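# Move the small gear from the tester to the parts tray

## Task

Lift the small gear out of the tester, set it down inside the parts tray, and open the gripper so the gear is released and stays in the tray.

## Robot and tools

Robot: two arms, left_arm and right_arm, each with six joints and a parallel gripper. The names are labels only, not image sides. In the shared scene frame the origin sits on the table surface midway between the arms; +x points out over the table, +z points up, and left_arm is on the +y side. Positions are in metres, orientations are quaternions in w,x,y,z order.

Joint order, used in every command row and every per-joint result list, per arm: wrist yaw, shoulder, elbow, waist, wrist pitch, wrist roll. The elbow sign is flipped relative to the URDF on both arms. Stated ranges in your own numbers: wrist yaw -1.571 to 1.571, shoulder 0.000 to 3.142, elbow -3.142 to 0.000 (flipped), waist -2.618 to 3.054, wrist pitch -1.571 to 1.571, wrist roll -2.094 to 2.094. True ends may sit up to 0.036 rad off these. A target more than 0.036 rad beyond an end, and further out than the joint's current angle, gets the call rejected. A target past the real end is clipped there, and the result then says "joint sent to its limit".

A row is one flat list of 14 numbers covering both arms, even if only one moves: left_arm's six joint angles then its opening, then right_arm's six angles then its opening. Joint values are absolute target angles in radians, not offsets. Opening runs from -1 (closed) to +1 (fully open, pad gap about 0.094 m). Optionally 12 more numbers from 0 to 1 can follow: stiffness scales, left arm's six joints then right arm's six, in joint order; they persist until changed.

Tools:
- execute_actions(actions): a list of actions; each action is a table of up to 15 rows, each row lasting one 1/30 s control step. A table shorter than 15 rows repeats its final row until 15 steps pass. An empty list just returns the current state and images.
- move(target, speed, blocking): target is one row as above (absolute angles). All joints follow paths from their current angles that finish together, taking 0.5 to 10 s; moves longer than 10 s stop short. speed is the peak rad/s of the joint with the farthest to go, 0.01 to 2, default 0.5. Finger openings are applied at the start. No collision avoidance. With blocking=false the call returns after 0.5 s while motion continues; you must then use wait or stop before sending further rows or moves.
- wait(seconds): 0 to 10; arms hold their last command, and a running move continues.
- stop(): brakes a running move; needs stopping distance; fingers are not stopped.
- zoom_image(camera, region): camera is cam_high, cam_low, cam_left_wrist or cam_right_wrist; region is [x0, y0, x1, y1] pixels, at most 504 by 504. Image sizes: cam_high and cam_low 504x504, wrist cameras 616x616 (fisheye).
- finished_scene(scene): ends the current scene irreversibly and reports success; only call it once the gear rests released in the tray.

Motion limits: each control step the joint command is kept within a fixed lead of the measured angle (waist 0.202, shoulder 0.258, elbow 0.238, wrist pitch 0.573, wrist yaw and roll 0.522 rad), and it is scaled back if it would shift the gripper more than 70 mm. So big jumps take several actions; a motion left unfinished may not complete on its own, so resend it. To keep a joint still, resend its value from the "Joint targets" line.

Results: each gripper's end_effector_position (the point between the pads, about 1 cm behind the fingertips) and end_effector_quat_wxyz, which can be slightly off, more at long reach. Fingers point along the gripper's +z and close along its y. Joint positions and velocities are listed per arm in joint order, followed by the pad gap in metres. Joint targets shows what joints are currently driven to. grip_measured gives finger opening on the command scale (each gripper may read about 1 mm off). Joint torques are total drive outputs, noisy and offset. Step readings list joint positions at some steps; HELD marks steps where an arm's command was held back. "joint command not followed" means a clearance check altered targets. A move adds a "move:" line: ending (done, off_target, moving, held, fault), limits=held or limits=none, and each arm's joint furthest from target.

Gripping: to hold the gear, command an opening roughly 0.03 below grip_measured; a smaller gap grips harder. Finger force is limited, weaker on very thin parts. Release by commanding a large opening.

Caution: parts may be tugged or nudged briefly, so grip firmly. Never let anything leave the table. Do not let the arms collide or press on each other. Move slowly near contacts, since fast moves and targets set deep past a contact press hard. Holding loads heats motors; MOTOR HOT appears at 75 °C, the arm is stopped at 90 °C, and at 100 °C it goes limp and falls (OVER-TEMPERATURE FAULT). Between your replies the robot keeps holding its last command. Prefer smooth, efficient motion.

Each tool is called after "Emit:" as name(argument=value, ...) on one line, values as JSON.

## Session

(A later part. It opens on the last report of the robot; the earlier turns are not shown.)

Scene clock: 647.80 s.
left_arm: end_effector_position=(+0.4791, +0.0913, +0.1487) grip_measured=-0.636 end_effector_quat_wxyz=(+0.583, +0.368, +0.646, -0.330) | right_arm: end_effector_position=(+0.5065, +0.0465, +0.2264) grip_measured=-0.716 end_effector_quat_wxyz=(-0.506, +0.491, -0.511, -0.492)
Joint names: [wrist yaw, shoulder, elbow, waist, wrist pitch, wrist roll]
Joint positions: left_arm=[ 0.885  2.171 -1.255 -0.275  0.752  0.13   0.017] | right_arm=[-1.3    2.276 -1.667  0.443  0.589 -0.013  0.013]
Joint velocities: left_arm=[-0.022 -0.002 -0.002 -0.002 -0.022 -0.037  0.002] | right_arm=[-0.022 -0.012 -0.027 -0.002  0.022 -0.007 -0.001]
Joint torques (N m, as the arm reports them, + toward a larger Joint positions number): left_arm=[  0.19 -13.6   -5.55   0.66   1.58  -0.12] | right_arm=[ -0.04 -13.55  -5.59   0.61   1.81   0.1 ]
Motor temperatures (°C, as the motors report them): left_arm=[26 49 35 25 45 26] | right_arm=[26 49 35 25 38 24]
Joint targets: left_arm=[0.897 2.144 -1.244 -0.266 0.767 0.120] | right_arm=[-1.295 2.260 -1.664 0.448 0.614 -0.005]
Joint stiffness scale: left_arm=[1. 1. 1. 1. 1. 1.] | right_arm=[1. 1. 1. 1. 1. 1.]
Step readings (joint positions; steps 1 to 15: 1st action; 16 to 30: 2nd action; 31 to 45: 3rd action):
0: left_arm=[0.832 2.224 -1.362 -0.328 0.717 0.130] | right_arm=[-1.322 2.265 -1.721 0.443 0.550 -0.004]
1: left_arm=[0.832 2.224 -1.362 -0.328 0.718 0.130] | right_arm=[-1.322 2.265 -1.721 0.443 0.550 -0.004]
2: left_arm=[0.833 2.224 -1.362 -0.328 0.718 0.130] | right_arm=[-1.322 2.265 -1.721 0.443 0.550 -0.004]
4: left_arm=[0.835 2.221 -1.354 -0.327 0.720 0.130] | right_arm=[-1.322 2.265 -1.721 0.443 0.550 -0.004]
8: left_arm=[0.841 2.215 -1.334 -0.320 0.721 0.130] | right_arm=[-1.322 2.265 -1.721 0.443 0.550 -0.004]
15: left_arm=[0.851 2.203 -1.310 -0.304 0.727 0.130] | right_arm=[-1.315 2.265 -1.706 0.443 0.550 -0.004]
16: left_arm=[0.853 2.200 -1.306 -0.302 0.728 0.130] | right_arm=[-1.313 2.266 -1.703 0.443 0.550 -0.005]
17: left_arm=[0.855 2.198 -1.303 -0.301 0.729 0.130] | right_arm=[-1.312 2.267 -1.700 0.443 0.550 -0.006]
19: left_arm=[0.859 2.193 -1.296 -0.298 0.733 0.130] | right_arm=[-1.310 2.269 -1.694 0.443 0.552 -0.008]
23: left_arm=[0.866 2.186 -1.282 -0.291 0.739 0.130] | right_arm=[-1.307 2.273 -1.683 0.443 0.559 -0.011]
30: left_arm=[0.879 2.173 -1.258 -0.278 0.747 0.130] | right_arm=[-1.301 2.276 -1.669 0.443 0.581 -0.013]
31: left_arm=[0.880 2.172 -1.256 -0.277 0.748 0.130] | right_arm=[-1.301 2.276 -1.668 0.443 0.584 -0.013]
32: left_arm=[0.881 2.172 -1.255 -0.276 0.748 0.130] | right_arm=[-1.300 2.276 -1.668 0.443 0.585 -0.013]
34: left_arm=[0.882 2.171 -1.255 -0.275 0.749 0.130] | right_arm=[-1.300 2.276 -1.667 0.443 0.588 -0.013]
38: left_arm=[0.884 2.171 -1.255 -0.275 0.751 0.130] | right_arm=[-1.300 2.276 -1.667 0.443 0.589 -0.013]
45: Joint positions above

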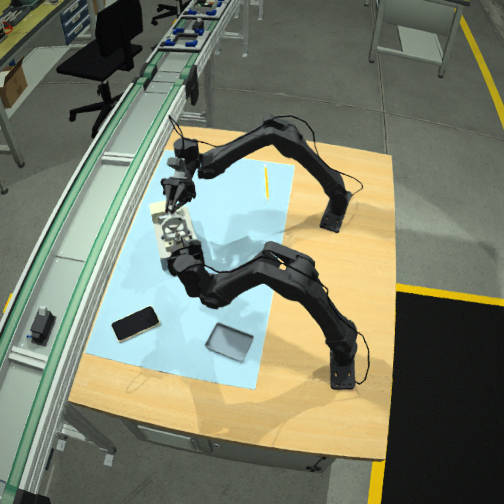

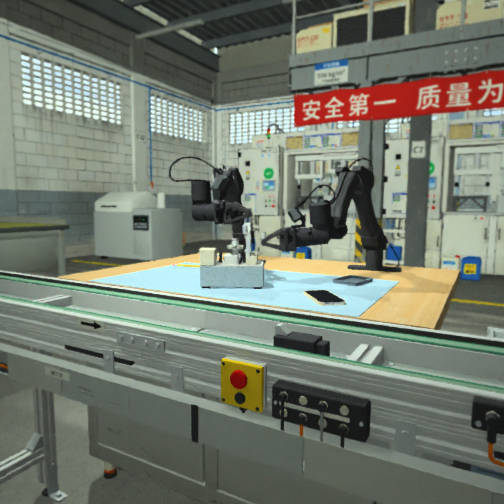

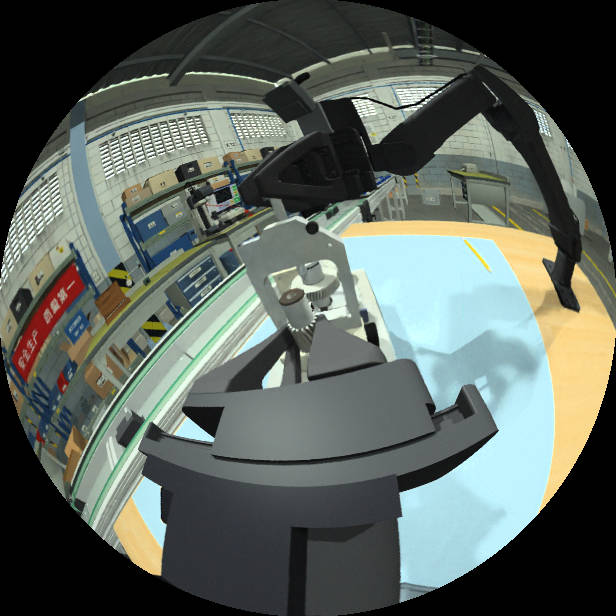

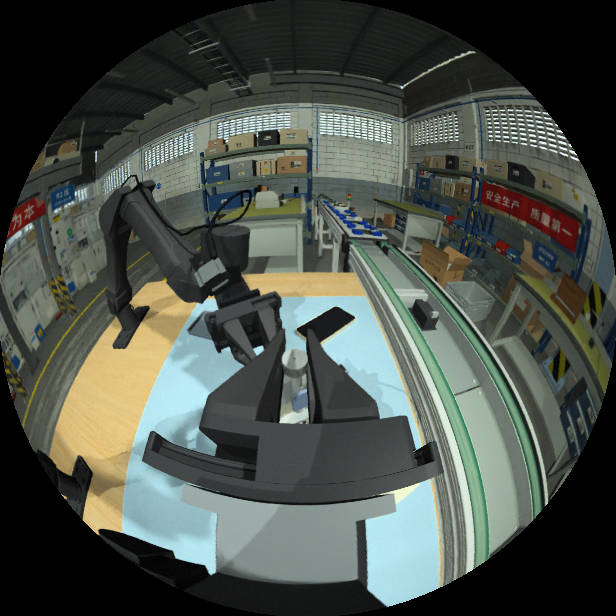

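Emit:
move(target=[-0.008, 1.155, -0.50, -0.241, -0.155, -0.012, -0.67, -1.3, 2.268, -1.667, 0.445, 0.60, -0.01, 0.2], speed=0.6)

Scene clock: 687.17 s.
left_arm: end_effector_position=(+0.2729, +0.2677, +0.0746) grip_measured=-0.636 end_effector_quat_wxyz=(+0.366, +0.054, +0.929, -0.021) | right_arm: end_effector_position=(+0.5065, +0.0465, +0.2264) grip_measured=+0.198 end_effector_quat_wxyz=(-0.506, +0.491, -0.511, -0.492)
Joint names: [wrist yaw, shoulder, elbow, waist, wrist pitch, wrist roll]
Joint positions: left_arm=[-0.001  1.181 -0.506 -0.251 -0.145 -0.001  0.017] | right_arm=[-1.3    2.276 -1.667  0.443  0.589 -0.013  0.056]
Joint velocities: left_arm=[ 0.007 -0.002  0.007  0.012  0.051 -0.007 -0.001] | right_arm=[ 0.007 -0.017 -0.002  0.002 -0.051  0.007 -0.   ]
Joint torques (N m, as the arm reports them, + toward a larger Joint positions number): left_arm=[-0.04 -4.82 -6.44  0.71  1.15 -0.12] | right_arm=[ -0.01 -13.11  -5.63   0.13   1.62   0.08]
Motor temperatures (°C, as the motors report them): left_arm=[26 48 35 25 45 26] | right_arm=[25 45 32 25 37 24]
Joint targets: left_arm=[-0.008 1.155 -0.500 -0.241 -0.155 -0.012] | right_arm=[-1.300 2.268 -1.667 0.445 0.600 -0.010]
Joint stiffness scale: left_arm=[1. 1. 1. 1. 1. 1.] | right_arm=[1. 1. 1. 1. 1. 1.]
move: off_target (left_arm); limits=none; left_arm: farthest joint: the shoulder, 0.026 radians from its target (1.016 radians at the start); right_arm: farthest joint: the wrist pitch, 0.011 radians from its target (0.011 radians at the start)

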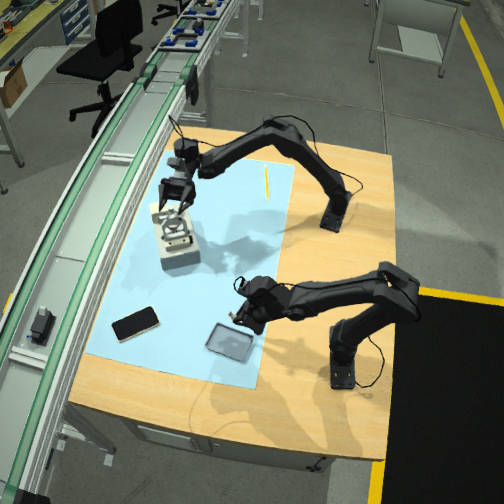

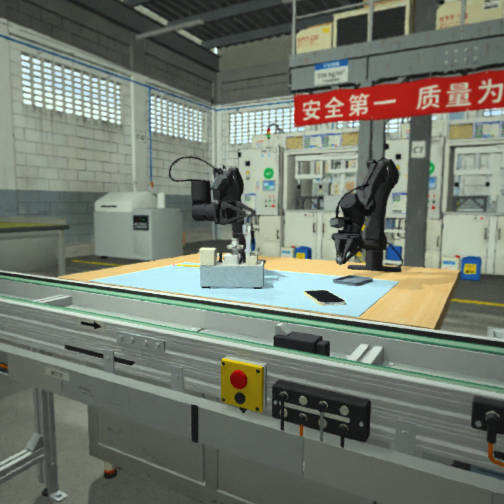

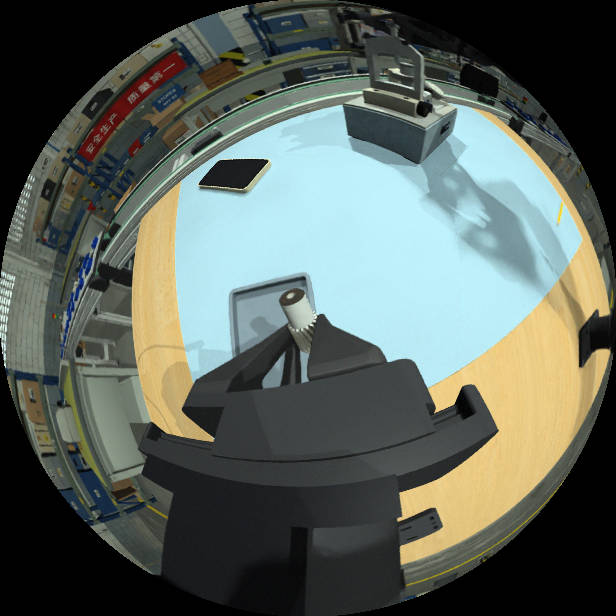

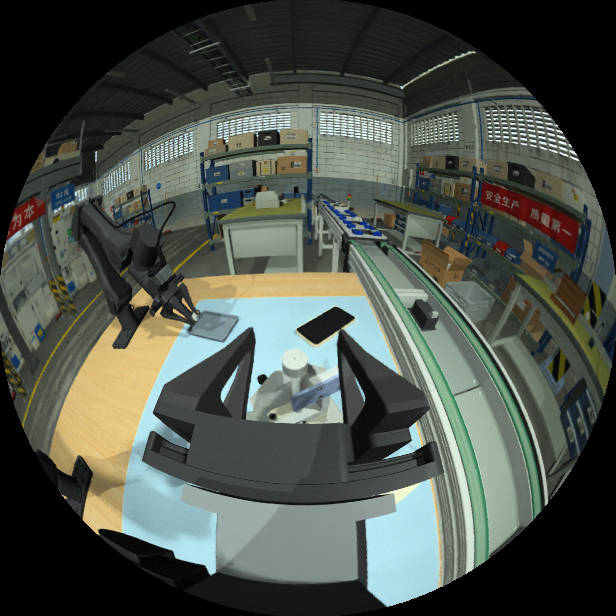

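Emit:
move(target=[-0.008, 1.345, -0.443, -0.126, 0.105, -0.012, -0.67, -1.3, 2.175, -1.76, 0.445, 0.48, -0.01, 0.2], speed=0.3)

Emit:
zoom_image(camera="cam_low", region=[300, 220, 410, 300])

Emit:
zoom_image(camera="cam_high", region=[180, 280, 300, 390])

Scene clock: 701.47 s.
left_arm: end_effector_position=(+0.2905, +0.3048, +0.0460) grip_measured=-0.636 end_effector_quat_wxyz=(+0.377, -0.000, +0.926, +0.001) | right_arm: end_effector_position=(+0.5025, +0.0455, +0.2735) grip_measured=+0.198 end_effector_quat_wxyz=(-0.515, +0.497, -0.502, -0.486)
Joint names: [wrist yaw, shoulder, elbow, waist, wrist pitch, wrist roll]
Joint positions: left_arm=[-0.003  1.334 -0.451 -0.135  0.085 -0.001  0.017] | right_arm=[-1.3    2.207 -1.732  0.443  0.488 -0.013  0.056]
Joint velocities: left_arm=[-0.022  0.007  0.027 -0.012  0.037  0.007  0.001] | right_arm=[ 0.051 -0.012 -0.002 -0.017  0.125 -0.022  0.   ]
Joint torques (N m, as the arm reports them, + toward a larger Joint positions number): left_arm=[-0.04 -2.58 -5.62  0.74  1.45 -0.11] | right_arm=[ -0.04 -14.68  -8.     0.19   1.44   0.02]
Motor temperatures (°C, as the motors report them): left_arm=[26 43 35 25 44 26] | right_arm=[25 45 32 25 36 24]
Joint targets: left_arm=[-0.008 1.345 -0.443 -0.126 0.105 -0.012] | right_arm=[-1.300 2.175 -1.760 0.445 0.480 -0.010]
Joint stiffness scale: left_arm=[1. 1. 1. 1. 1. 1.] | right_arm=[1. 1. 1. 1. 1. 1.]
move: off_target (right_arm); limits=none; left_arm: farthest joint: the wrist pitch, 0.020 radians from its target (0.250 radians at the start); right_arm: farthest joint: the shoulder, 0.032 radians from its target (0.101 radians at the start)

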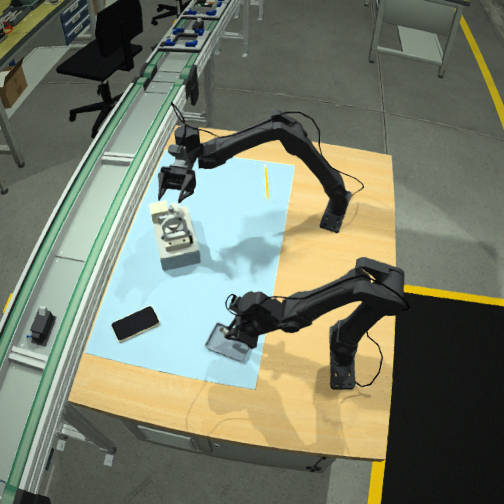

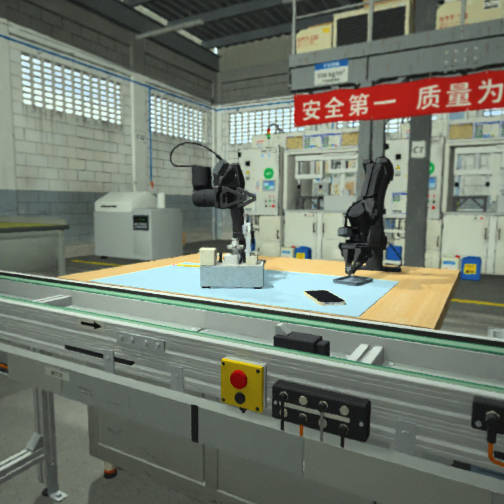

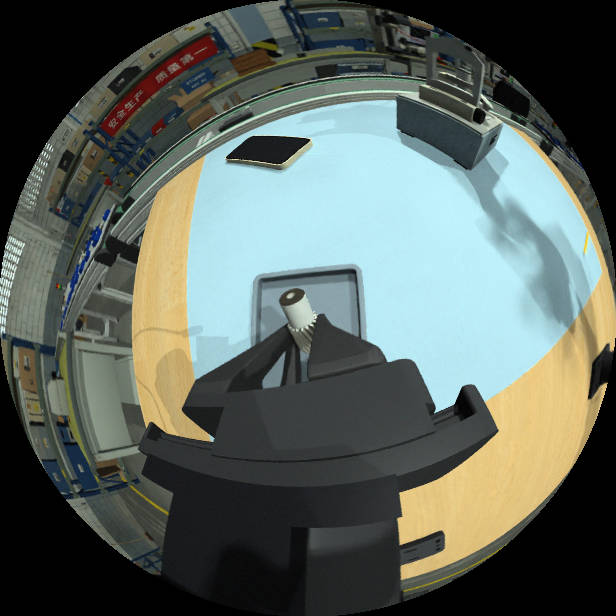

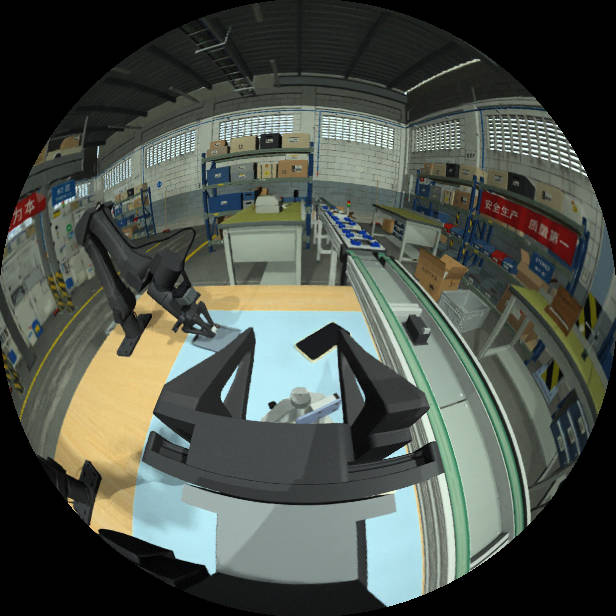

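Region (300, 220, 410, 300) of cam_low's 504x504 image, scaled by 4.582, with more detail than that image has; it fills the top 367 rows of this view, and the rest is white.

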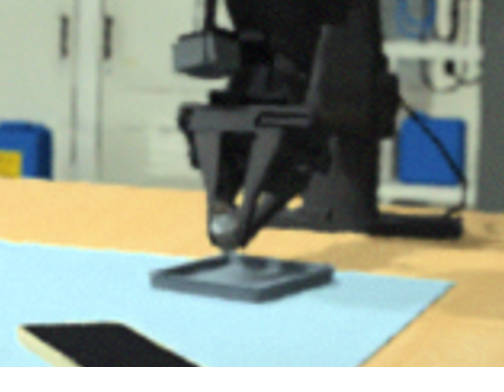

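Region (180, 280, 300, 390) of cam_high's 504x504 image, scaled by 4.200, with more detail than that image has; it fills the top 462 rows of this view, and the rest is white.

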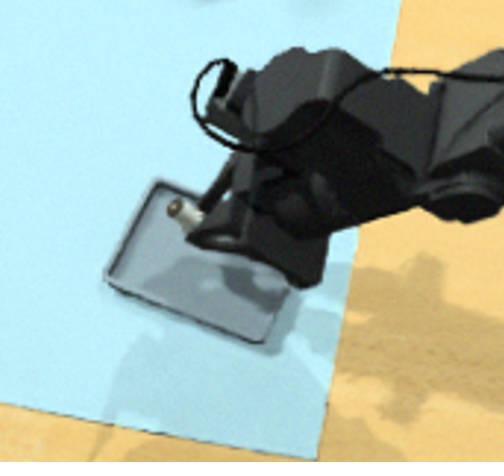

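Emit:
move(target=[-0.008, 1.425, -0.395, -0.126, 0.2315, -0.012, -0.67, -1.3, 2.175, -1.76, 0.445, 0.48, -0.01, 0.2], speed=0.15)

Emit:
zoom_image(camera="cam_low", region=[300, 220, 410, 300])

Emit:
zoom_image(camera="cam_high", region=[180, 280, 300, 390])

Scene clock: 715.30 s.
left_arm: end_effector_position=(+0.2914, +0.3048, +0.0273) grip_measured=-0.636 end_effector_quat_wxyz=(+0.379, -0.000, +0.925, +0.001) | right_arm: end_effector_position=(+0.5025, +0.0455, +0.2734) grip_measured=+0.198 end_effector_quat_wxyz=(-0.515, +0.497, -0.502, -0.486)
Joint names: [wrist yaw, shoulder, elbow, waist, wrist pitch, wrist roll]
Joint positions: left_arm=[-0.003  1.411 -0.406 -0.135  0.211 -0.001  0.017] | right_arm=[-1.3    2.207 -1.732  0.443  0.487 -0.013  0.056]
Joint velocities: left_arm=[ 0.022 -0.022  0.022 -0.007 -0.022  0.037  0.001] | right_arm=[-0.007 -0.007 -0.012 -0.012 -0.007 -0.066  0.   ]
Joint torques (N m, as the arm reports them, + toward a larger Joint positions number): left_arm=[-0.05 -2.61 -5.    0.73  1.37 -0.13] | right_arm=[ -0.06 -14.83  -7.96   0.16   1.44   0.04]
Motor temperatures (°C, as the motors report them): left_arm=[26 41 35 25 44 26] | right_arm=[25 46 33 25 36 24]
Joint targets: left_arm=[-0.008 1.425 -0.395 -0.126 0.232 -0.012] | right_arm=[-1.300 2.175 -1.760 0.445 0.480 -0.010]
Joint stiffness scale: left_arm=[1. 1. 1. 1. 1. 1.] | right_arm=[1. 1. 1. 1. 1. 1.]
move: off_target (right_arm); limits=none; left_arm: farthest joint: the wrist pitch, 0.020 radians from its target (0.146 radians at the start); right_arm: farthest joint: the shoulder, 0.032 radians from its target (0.032 radians at the start)

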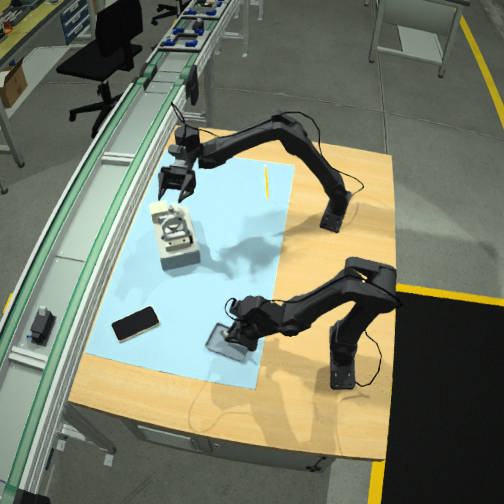

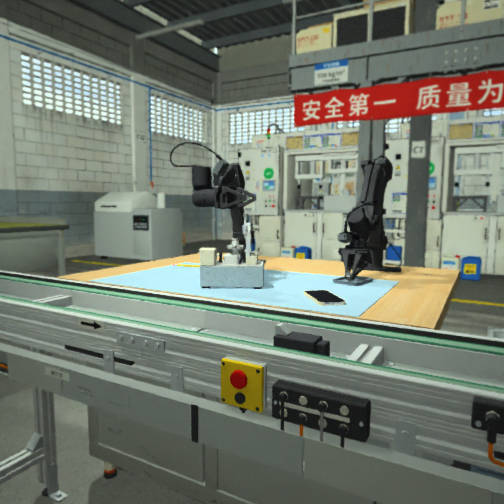

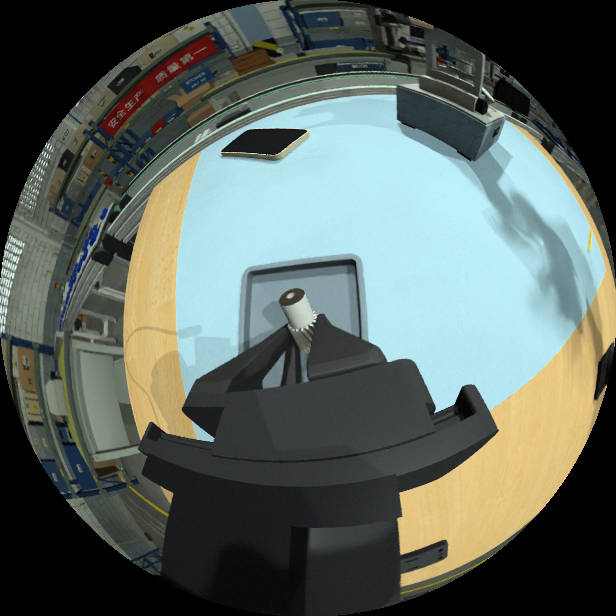

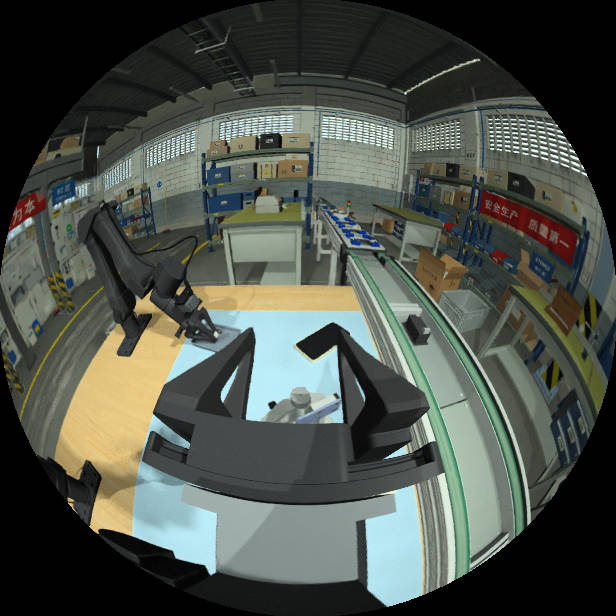

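Region (300, 220, 410, 300) of cam_low's 504x504 image, scaled by 4.582, with more detail than that image has; it fills the top 367 rows of this view, and the rest is white.

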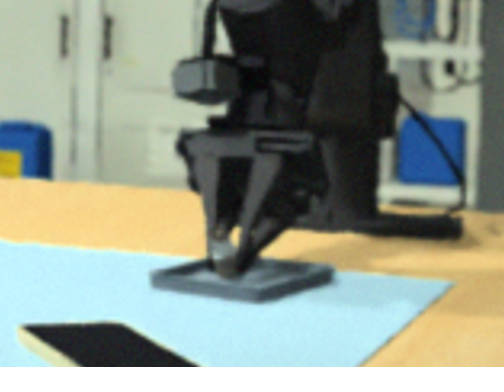

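Region (180, 280, 300, 390) of cam_high's 504x504 image, scaled by 4.200, with more detail than that image has; it fills the top 462 rows of this view, and the rest is white.

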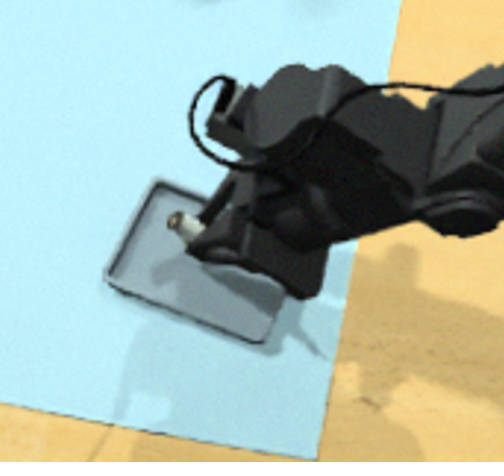

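Emit:
execute_actions(actions=[[[-0.008,1.429,-0.395,-0.128,0.2315,-0.012,-0.67,-1.3,2.175,-1.76,0.445,0.48,-0.01,0.2],[-0.008,1.429,-0.395,-0.128,0.2315,-0.012,-0.67,-1.3,2.175,-1.76,0.445,0.48,-0.01,0.2],[-0.008,1.429,-0.395,-0.128,0.2315,-0.012,-0.67,-1.3,2.175,-1.76,0.445,0.48,-0.01,0.2],[-0.008,1.433,-0.395,-0.128,0.2315,-0.012,-0.67,-1.3,2.175,-1.76,0.445,0.48,-0.01,0.2],[-0.008,1.433,-0.395,-0.128,0.2315,-0.012,-0.67,-1.3,2.175,-1.76,0.445,0.48,-0.01,0.2],[-0.008,1.433,-0.395,-0.128,0.2315,-0.012,-0.67,-1.3,2.175,-1.76,0.445,0.48,-0.01,0.2],[-0.008,1.437,-0.395,-0.128,0.2315,-0.012,-0.67,-1.3,2.175,-1.76,0.445,0.48,-0.01,0.2],[-0.008,1.437,-0.395,-0.128,0.2315,-0.012,-0.67,-1.3,2.175,-1.76,0.445,0.48,-0.01,0.2],[-0.008,1.437,-0.395,-0.128,0.2315,-0.012,-0.67,-1.3,2.175,-1.76,0.445,0.48,-0.01,0.2],[-0.008,1.440,-0.395,-0.128,0.2315,-0.012,-0.67,-1.3,2.175,-1.76,0.445,0.48,-0.01,0.2]],
[[-0.008,1.440,-0.395,-0.128,0.2315,-0.012,-0.67,-1.3,2.175,-1.76,0.445,0.48,-0.01,0.2]]])

Emit:
zoom_image(camera="cam_low", region=[300, 220, 410, 300])

Scene clock: 730.67 s.
left_arm: end_effector_position=(+0.2921, +0.3048, +0.0255) grip_measured=-0.636 end_effector_quat_wxyz=(+0.378, -0.000, +0.926, +0.001) | right_arm: end_effector_position=(+0.5025, +0.0455, +0.2734) grip_measured=+0.198 end_effector_quat_wxyz=(-0.515, +0.497, -0.502, -0.486)
Joint names: [wrist yaw, shoulder, elbow, waist, wrist pitch, wrist roll]
Joint positions: left_arm=[-0.003  1.423 -0.406 -0.135  0.222 -0.001  0.017] | right_arm=[-1.3    2.207 -1.732  0.443  0.487 -0.013  0.056]
Joint velocities: left_arm=[ 0.022 -0.002 -0.012  0.002 -0.007  0.037 -0.001] | right_arm=[ 0.022  0.012  0.012 -0.007 -0.007 -0.051 -0.001]
Joint torques (N m, as the arm reports them, + toward a larger Joint positions number): left_arm=[-0.01 -2.35 -5.06  0.52  1.39 -0.12] | right_arm=[ -0.06 -14.61  -7.88   0.15   1.47   0.04]
Motor temperatures (°C, as the motors report them): left_arm=[26 40 35 25 45 26] | right_arm=[25 46 33 25 35 24]
Joint targets: left_arm=[-0.008 1.440 -0.395 -0.128 0.231 -0.012] | right_arm=[-1.300 2.175 -1.760 0.445 0.480 -0.010]
Joint stiffness scale: left_arm=[1. 1. 1. 1. 1. 1.] | right_arm=[1. 1. 1. 1. 1. 1.]
Step readings (joint positions; steps 1 to 15: 1st action; 16 to 30: 2nd action):
0: left_arm=[-0.003 1.411 -0.406 -0.135 0.212 -0.001] | right_arm=[-1.300 2.207 -1.732 0.443 0.487 -0.013]
1: left_arm=[-0.003 1.411 -0.406 -0.135 0.212 -0.001] | right_arm=[-1.300 2.207 -1.732 0.443 0.487 -0.013]
2: left_arm=[-0.003 1.411 -0.406 -0.135 0.212 -0.001] | right_arm=[-1.300 2.207 -1.732 0.443 0.487 -0.013]
4: left_arm=[-0.003 1.411 -0.406 -0.135 0.212 -0.001] | right_arm=[-1.300 2.207 -1.732 0.443 0.487 -0.013]
8: left_arm=[-0.003 1.416 -0.406 -0.135 0.214 -0.001] | right_arm=[-1.300 2.207 -1.732 0.443 0.487 -0.013]
15: left_arm=[-0.003 1.423 -0.406 -0.135 0.222 -0.001] | right_arm=[-1.300 2.207 -1.732 0.443 0.487 -0.013]
16: left_arm=[-0.003 1.423 -0.406 -0.135 0.222 -0.001] | right_arm=[-1.300 2.207 -1.732 0.443 0.487 -0.013]
17: left_arm=[-0.003 1.423 -0.406 -0.135 0.222 -0.001] | right_arm=[-1.300 2.207 -1.732 0.443 0.487 -0.013]
19: left_arm=[-0.003 1.423 -0.406 -0.135 0.222 -0.001] | right_arm=[-1.300 2.207 -1.732 0.443 0.487 -0.013]
23: left_arm=[-0.003 1.423 -0.406 -0.135 0.222 -0.001] | right_arm=[-1.300 2.207 -1.732 0.443 0.487 -0.013]
30: Joint positions above

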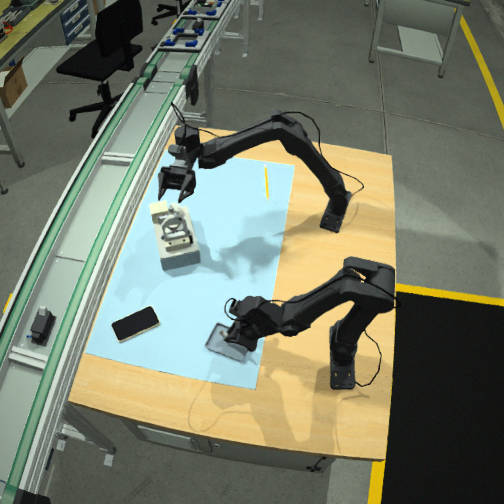

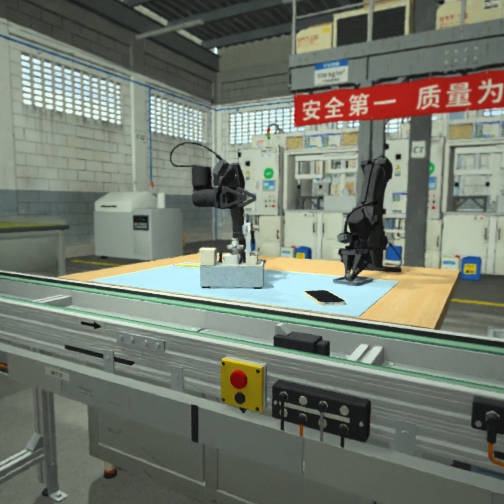

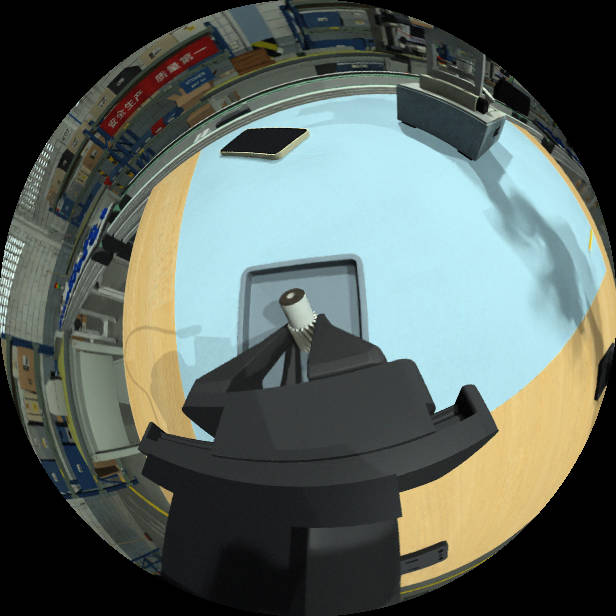

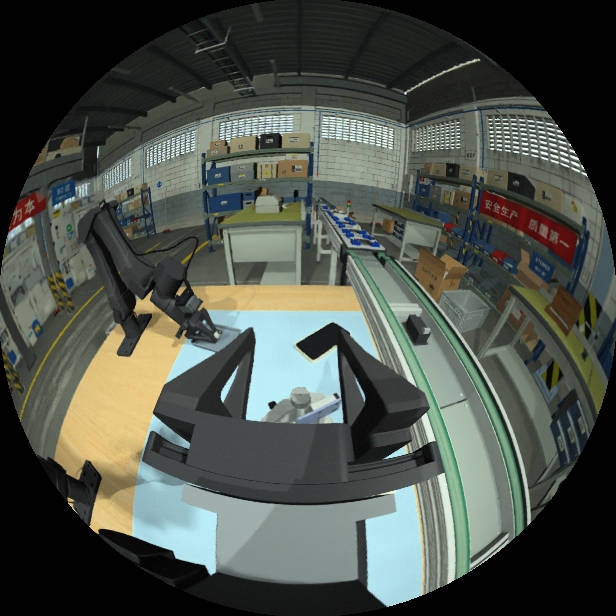

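Region (300, 220, 410, 300) of cam_low's 504x504 image, scaled by 4.582, with more detail than that image has; it fills the top 367 rows of this view, and the rest is white.

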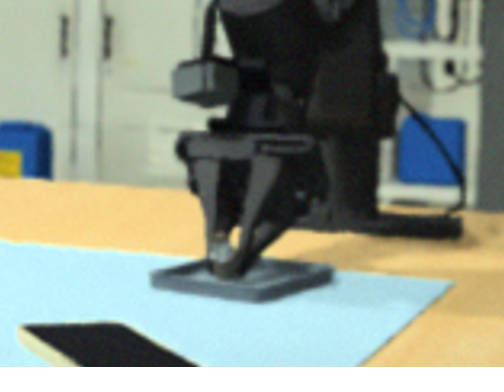

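The wrist pitch gave way, so the gear is touching the tray. I'll release it and back off.

Emit:
execute_actions(actions=[[[-0.008,1.430,-0.400,-0.130,0.2315,-0.012,-0.60,-1.3,2.175,-1.76,0.445,0.48,-0.01,0.2]],
[[-0.008,1.430,-0.400,-0.130,0.2315,-0.012,-0.3,-1.3,2.175,-1.76,0.445,0.48,-0.01,0.2]]])

Emit:
move(target=[-0.008, 1.22, -0.47, -0.130, 0.0, -0.012, -0.3, -1.3, 2.175, -1.76, 0.445, 0.48, -0.01, 0.2], speed=0.3)

Emit:
zoom_image(camera="cam_high", region=[180, 280, 300, 390])

Scene clock: 736.87 s.
left_arm: end_effector_position=(+0.2923, +0.3048, +0.0257) grip_measured=-0.303 end_effector_quat_wxyz=(+0.379, -0.000, +0.925, +0.001) | right_arm: end_effector_position=(+0.5025, +0.0455, +0.2734) grip_measured=+0.198 end_effector_quat_wxyz=(-0.515, +0.497, -0.502, -0.486)
Joint names: [wrist yaw, shoulder, elbow, waist, wrist pitch, wrist roll]
Joint positions: left_arm=[-0.004  1.423 -0.406 -0.135  0.223 -0.001  0.033] | right_arm=[-1.3    2.207 -1.732  0.443  0.487 -0.013  0.056]
Joint velocities: left_arm=[-0.022 -0.007  0.002 -0.007 -0.022  0.037  0.   ] | right_arm=[ 0.022  0.007  0.022  0.007 -0.007 -0.022 -0.001]
Joint torques (N m, as the arm reports them, + toward a larger Joint positions number): left_arm=[-0.02 -3.22 -5.45  0.49  1.32 -0.11] | right_arm=[ -0.02 -14.56  -8.11  -0.01   1.38   0.01]
Motor temperatures (°C, as the motors report them): left_arm=[26 40 35 25 44 26] | right_arm=[25 46 33 25 35 24]
Joint targets: left_arm=[-0.008 1.430 -0.400 -0.130 0.231 -0.012] | right_arm=[-1.300 2.175 -1.760 0.445 0.480 -0.010]
Joint stiffness scale: left_arm=[1. 1. 1. 1. 1. 1.] | right_arm=[1. 1. 1. 1. 1. 1.]
Step readings (joint positions; steps 1 to 15: 1st action; 16 to 30: 2nd action):
0: left_arm=[-0.003 1.423 -0.406 -0.135 0.222 -0.001] | right_arm=[-1.300 2.207 -1.732 0.443 0.487 -0.013]
1: left_arm=[-0.003 1.423 -0.406 -0.135 0.222 -0.001] | right_arm=[-1.300 2.207 -1.732 0.443 0.487 -0.013]
2: left_arm=[-0.003 1.423 -0.406 -0.135 0.222 -0.001] | right_arm=[-1.300 2.207 -1.732 0.443 0.487 -0.013]
4: left_arm=[-0.003 1.423 -0.406 -0.135 0.222 -0.001] | right_arm=[-1.300 2.207 -1.732 0.443 0.487 -0.013]
8: left_arm=[-0.003 1.423 -0.406 -0.135 0.222 -0.001] | right_arm=[-1.300 2.207 -1.732 0.443 0.487 -0.013]
15: left_arm=[-0.004 1.423 -0.406 -0.135 0.223 -0.001] | right_arm=[-1.300 2.207 -1.732 0.443 0.487 -0.013]
16: left_arm=[-0.004 1.423 -0.406 -0.135 0.223 -0.001] | right_arm=[-1.300 2.207 -1.732 0.443 0.487 -0.013]
17: left_arm=[-0.004 1.423 -0.406 -0.135 0.223 -0.001] | right_arm=[-1.300 2.207 -1.732 0.443 0.487 -0.013]
19: left_arm=[-0.004 1.423 -0.406 -0.135 0.223 -0.001] | right_arm=[-1.300 2.207 -1.732 0.443 0.487 -0.013]
23: left_arm=[-0.004 1.423 -0.406 -0.135 0.223 -0.001] | right_arm=[-1.300 2.207 -1.732 0.443 0.487 -0.013]
30: Joint positions above

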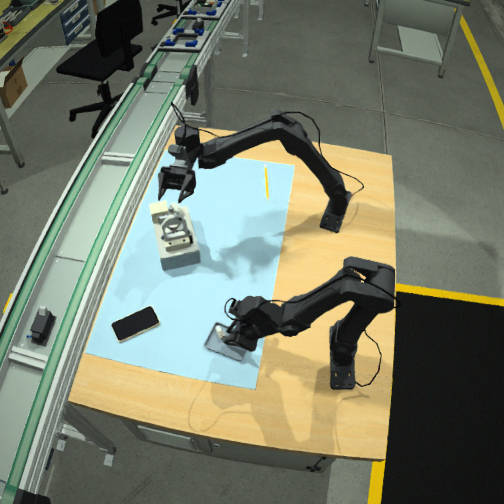

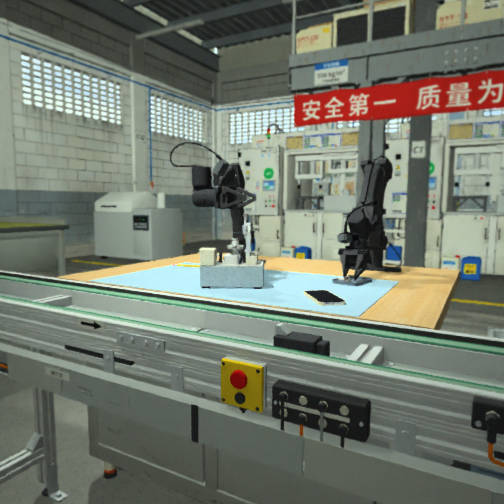

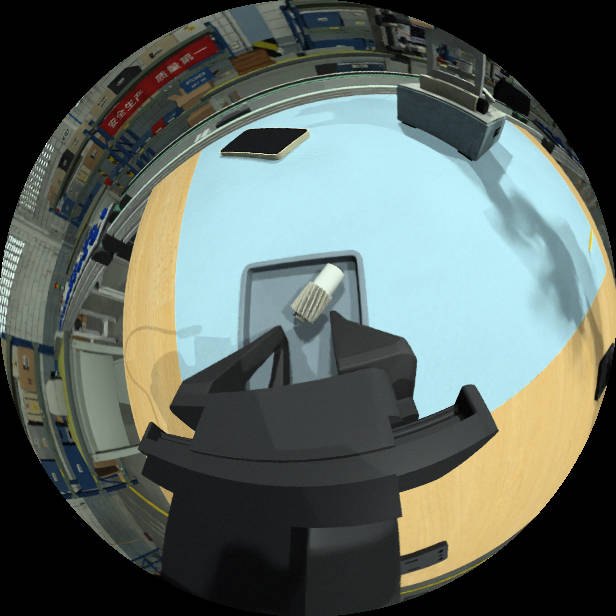

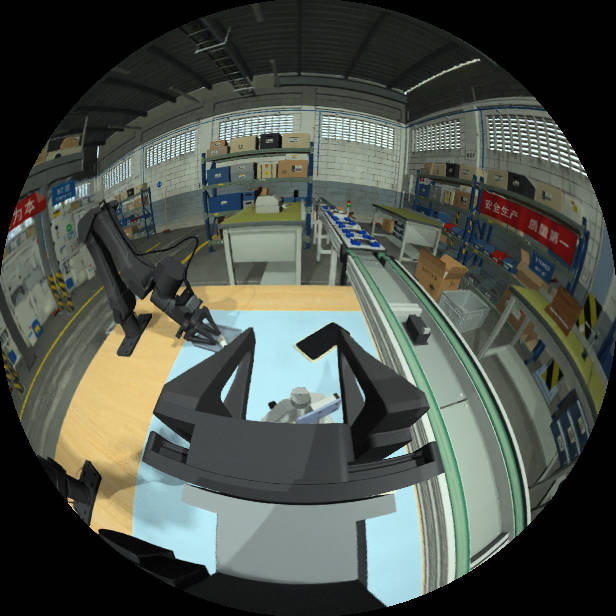

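Scene clock: 738.33 s.
left_arm: end_effector_position=(+0.2847, +0.3049, +0.0628) grip_measured=-0.303 end_effector_quat_wxyz=(+0.389, -0.000, +0.921, +0.001) | right_arm: end_effector_position=(+0.5025, +0.0455, +0.2734) grip_measured=+0.198 end_effector_quat_wxyz=(-0.515, +0.497, -0.502, -0.486)
Joint names: [wrist yaw, shoulder, elbow, waist, wrist pitch, wrist roll]
Joint positions: left_arm=[-0.004  1.242 -0.45  -0.135  0.02  -0.001  0.033] | right_arm=[-1.3    2.207 -1.732  0.443  0.487 -0.013  0.056]
Joint velocities: left_arm=[-0.051  0.002 -0.012  0.002  0.007 -0.007  0.   ] | right_arm=[ 0.022 -0.002 -0.022 -0.012  0.007  0.007 -0.001]
Joint torques (N m, as the arm reports them, + toward a larger Joint positions number): left_arm=[-0.02 -4.75 -8.13  0.45  1.15 -0.11] | right_arm=[ -0.05 -14.76  -7.99   0.21   1.42   0.06]
Motor temperatures (°C, as the motors report them): left_arm=[26 40 35 25 44 26] | right_arm=[25 46 33 25 35 24]
Joint targets: left_arm=[-0.008 1.220 -0.470 -0.130 0.000 -0.012] | right_arm=[-1.300 2.175 -1.760 0.445 0.480 -0.010]
Joint stiffness scale: left_arm=[1. 1. 1. 1. 1. 1.] | right_arm=[1. 1. 1. 1. 1. 1.]
move: off_target (left_arm, right_arm); limits=none; left_arm: farthest joint: the shoulder, 0.022 radians from its target (0.203 radians at the start); right_arm: farthest joint: the shoulder, 0.032 radians from its target (0.032 radians at the start)

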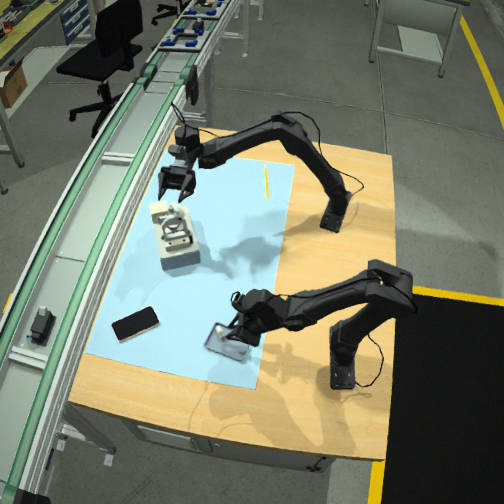

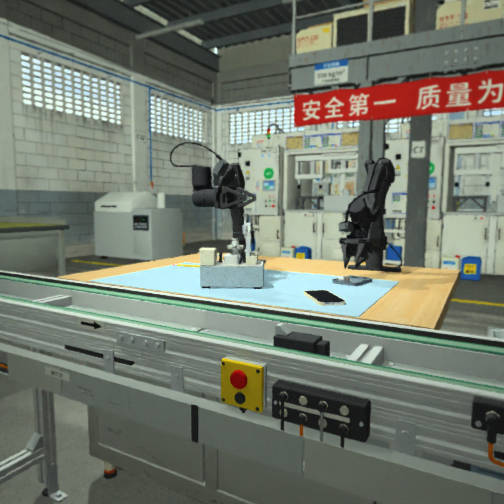

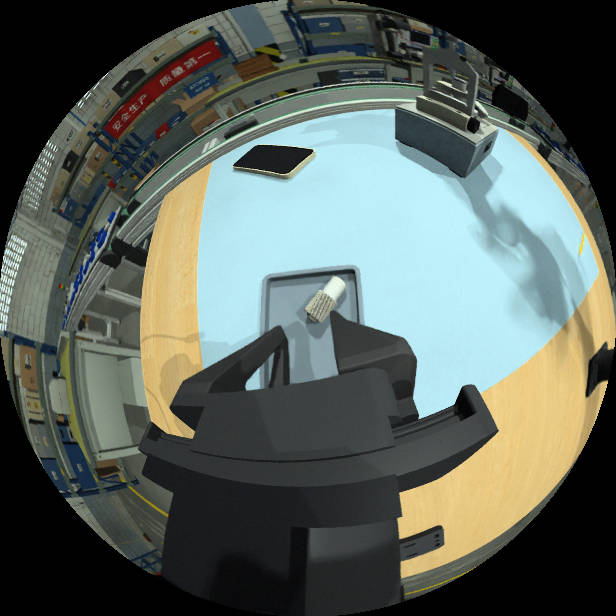

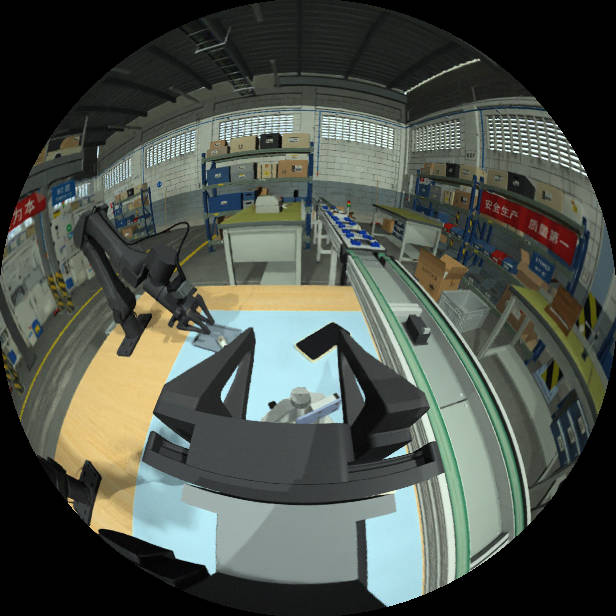

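Region (180, 280, 300, 390) of cam_high's 504x504 image, scaled by 4.200, with more detail than that image has; it fills the top 462 rows of this view, and the rest is white.

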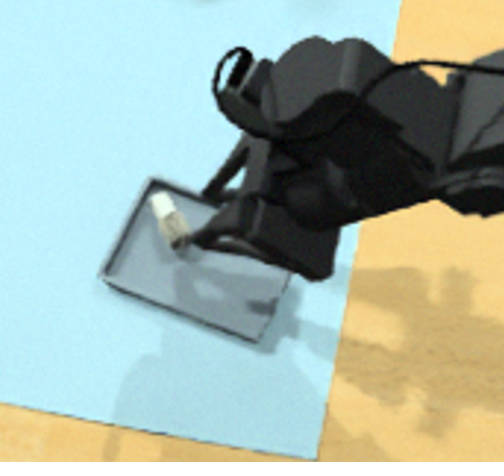

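Emit:
execute_actions(actions=[])

Scene clock: 743.40 s.
left_arm: end_effector_position=(+0.2846, +0.3049, +0.0627) grip_measured=-0.303 end_effector_quat_wxyz=(+0.388, -0.000, +0.921, +0.001) | right_arm: end_effector_position=(+0.5025, +0.0455, +0.2734) grip_measured=+0.198 end_effector_quat_wxyz=(-0.515, +0.497, -0.502, -0.486)
Joint names: [wrist yaw, shoulder, elbow, waist, wrist pitch, wrist roll]
Joint positions: left_arm=[-0.004  1.242 -0.45  -0.135  0.019 -0.001  0.033] | right_arm=[-1.3    2.207 -1.732  0.443  0.487 -0.013  0.056]
Joint velocities: left_arm=[ 0.022 -0.007  0.027  0.012  0.007  0.007  0.001] | right_arm=[-0.051  0.022  0.002 -0.012 -0.051 -0.022 -0.001]
Joint torques (N m, as the arm reports them, + toward a larger Joint positions number): left_arm=[-0.02 -4.69 -8.14  0.49  1.13 -0.08] | right_arm=[  0.01 -14.79  -7.97   0.21   1.47   0.02]
Motor temperatures (°C, as the motors report them): left_arm=[26 40 35 25 44 26] | right_arm=[25 46 33 25 35 24]
Joint targets: left_arm=[-0.008 1.220 -0.470 -0.130 0.000 -0.012] | right_arm=[-1.300 2.175 -1.760 0.445 0.480 -0.010]
Joint stiffness scale: left_arm=[1. 1. 1. 1. 1. 1.] | right_arm=[1. 1. 1. 1. 1. 1.]

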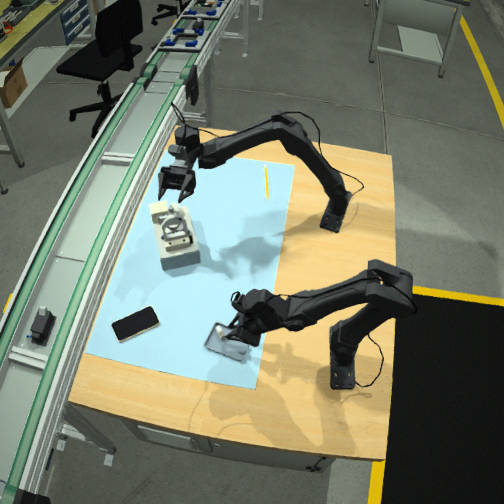

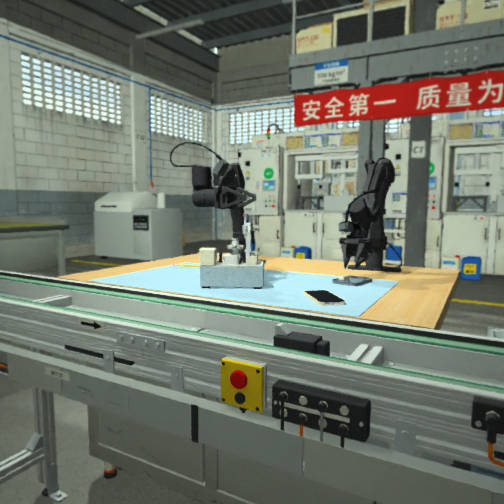

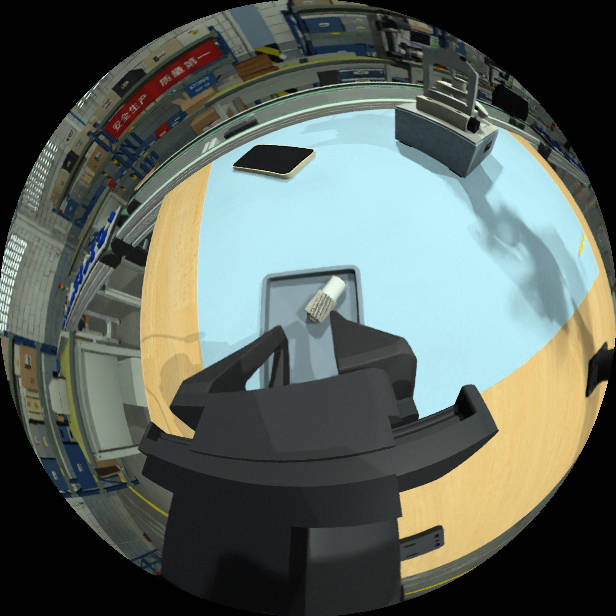

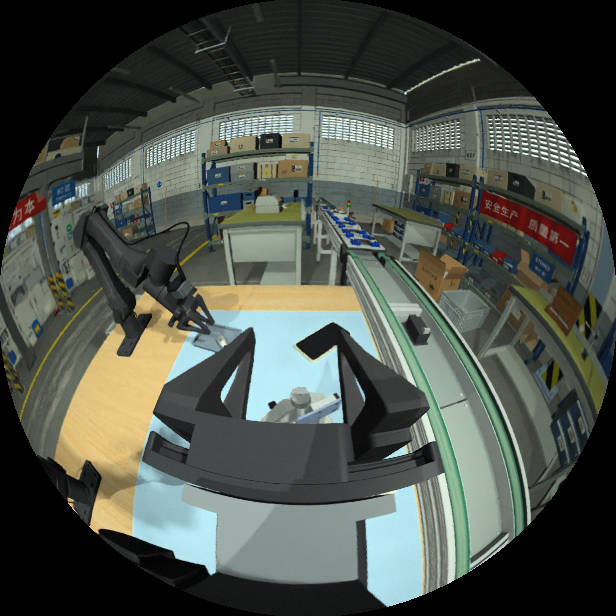

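The gear is in the tray and released.

Emit:
finished_scene(scene=2)

The scene is finished: the task was done.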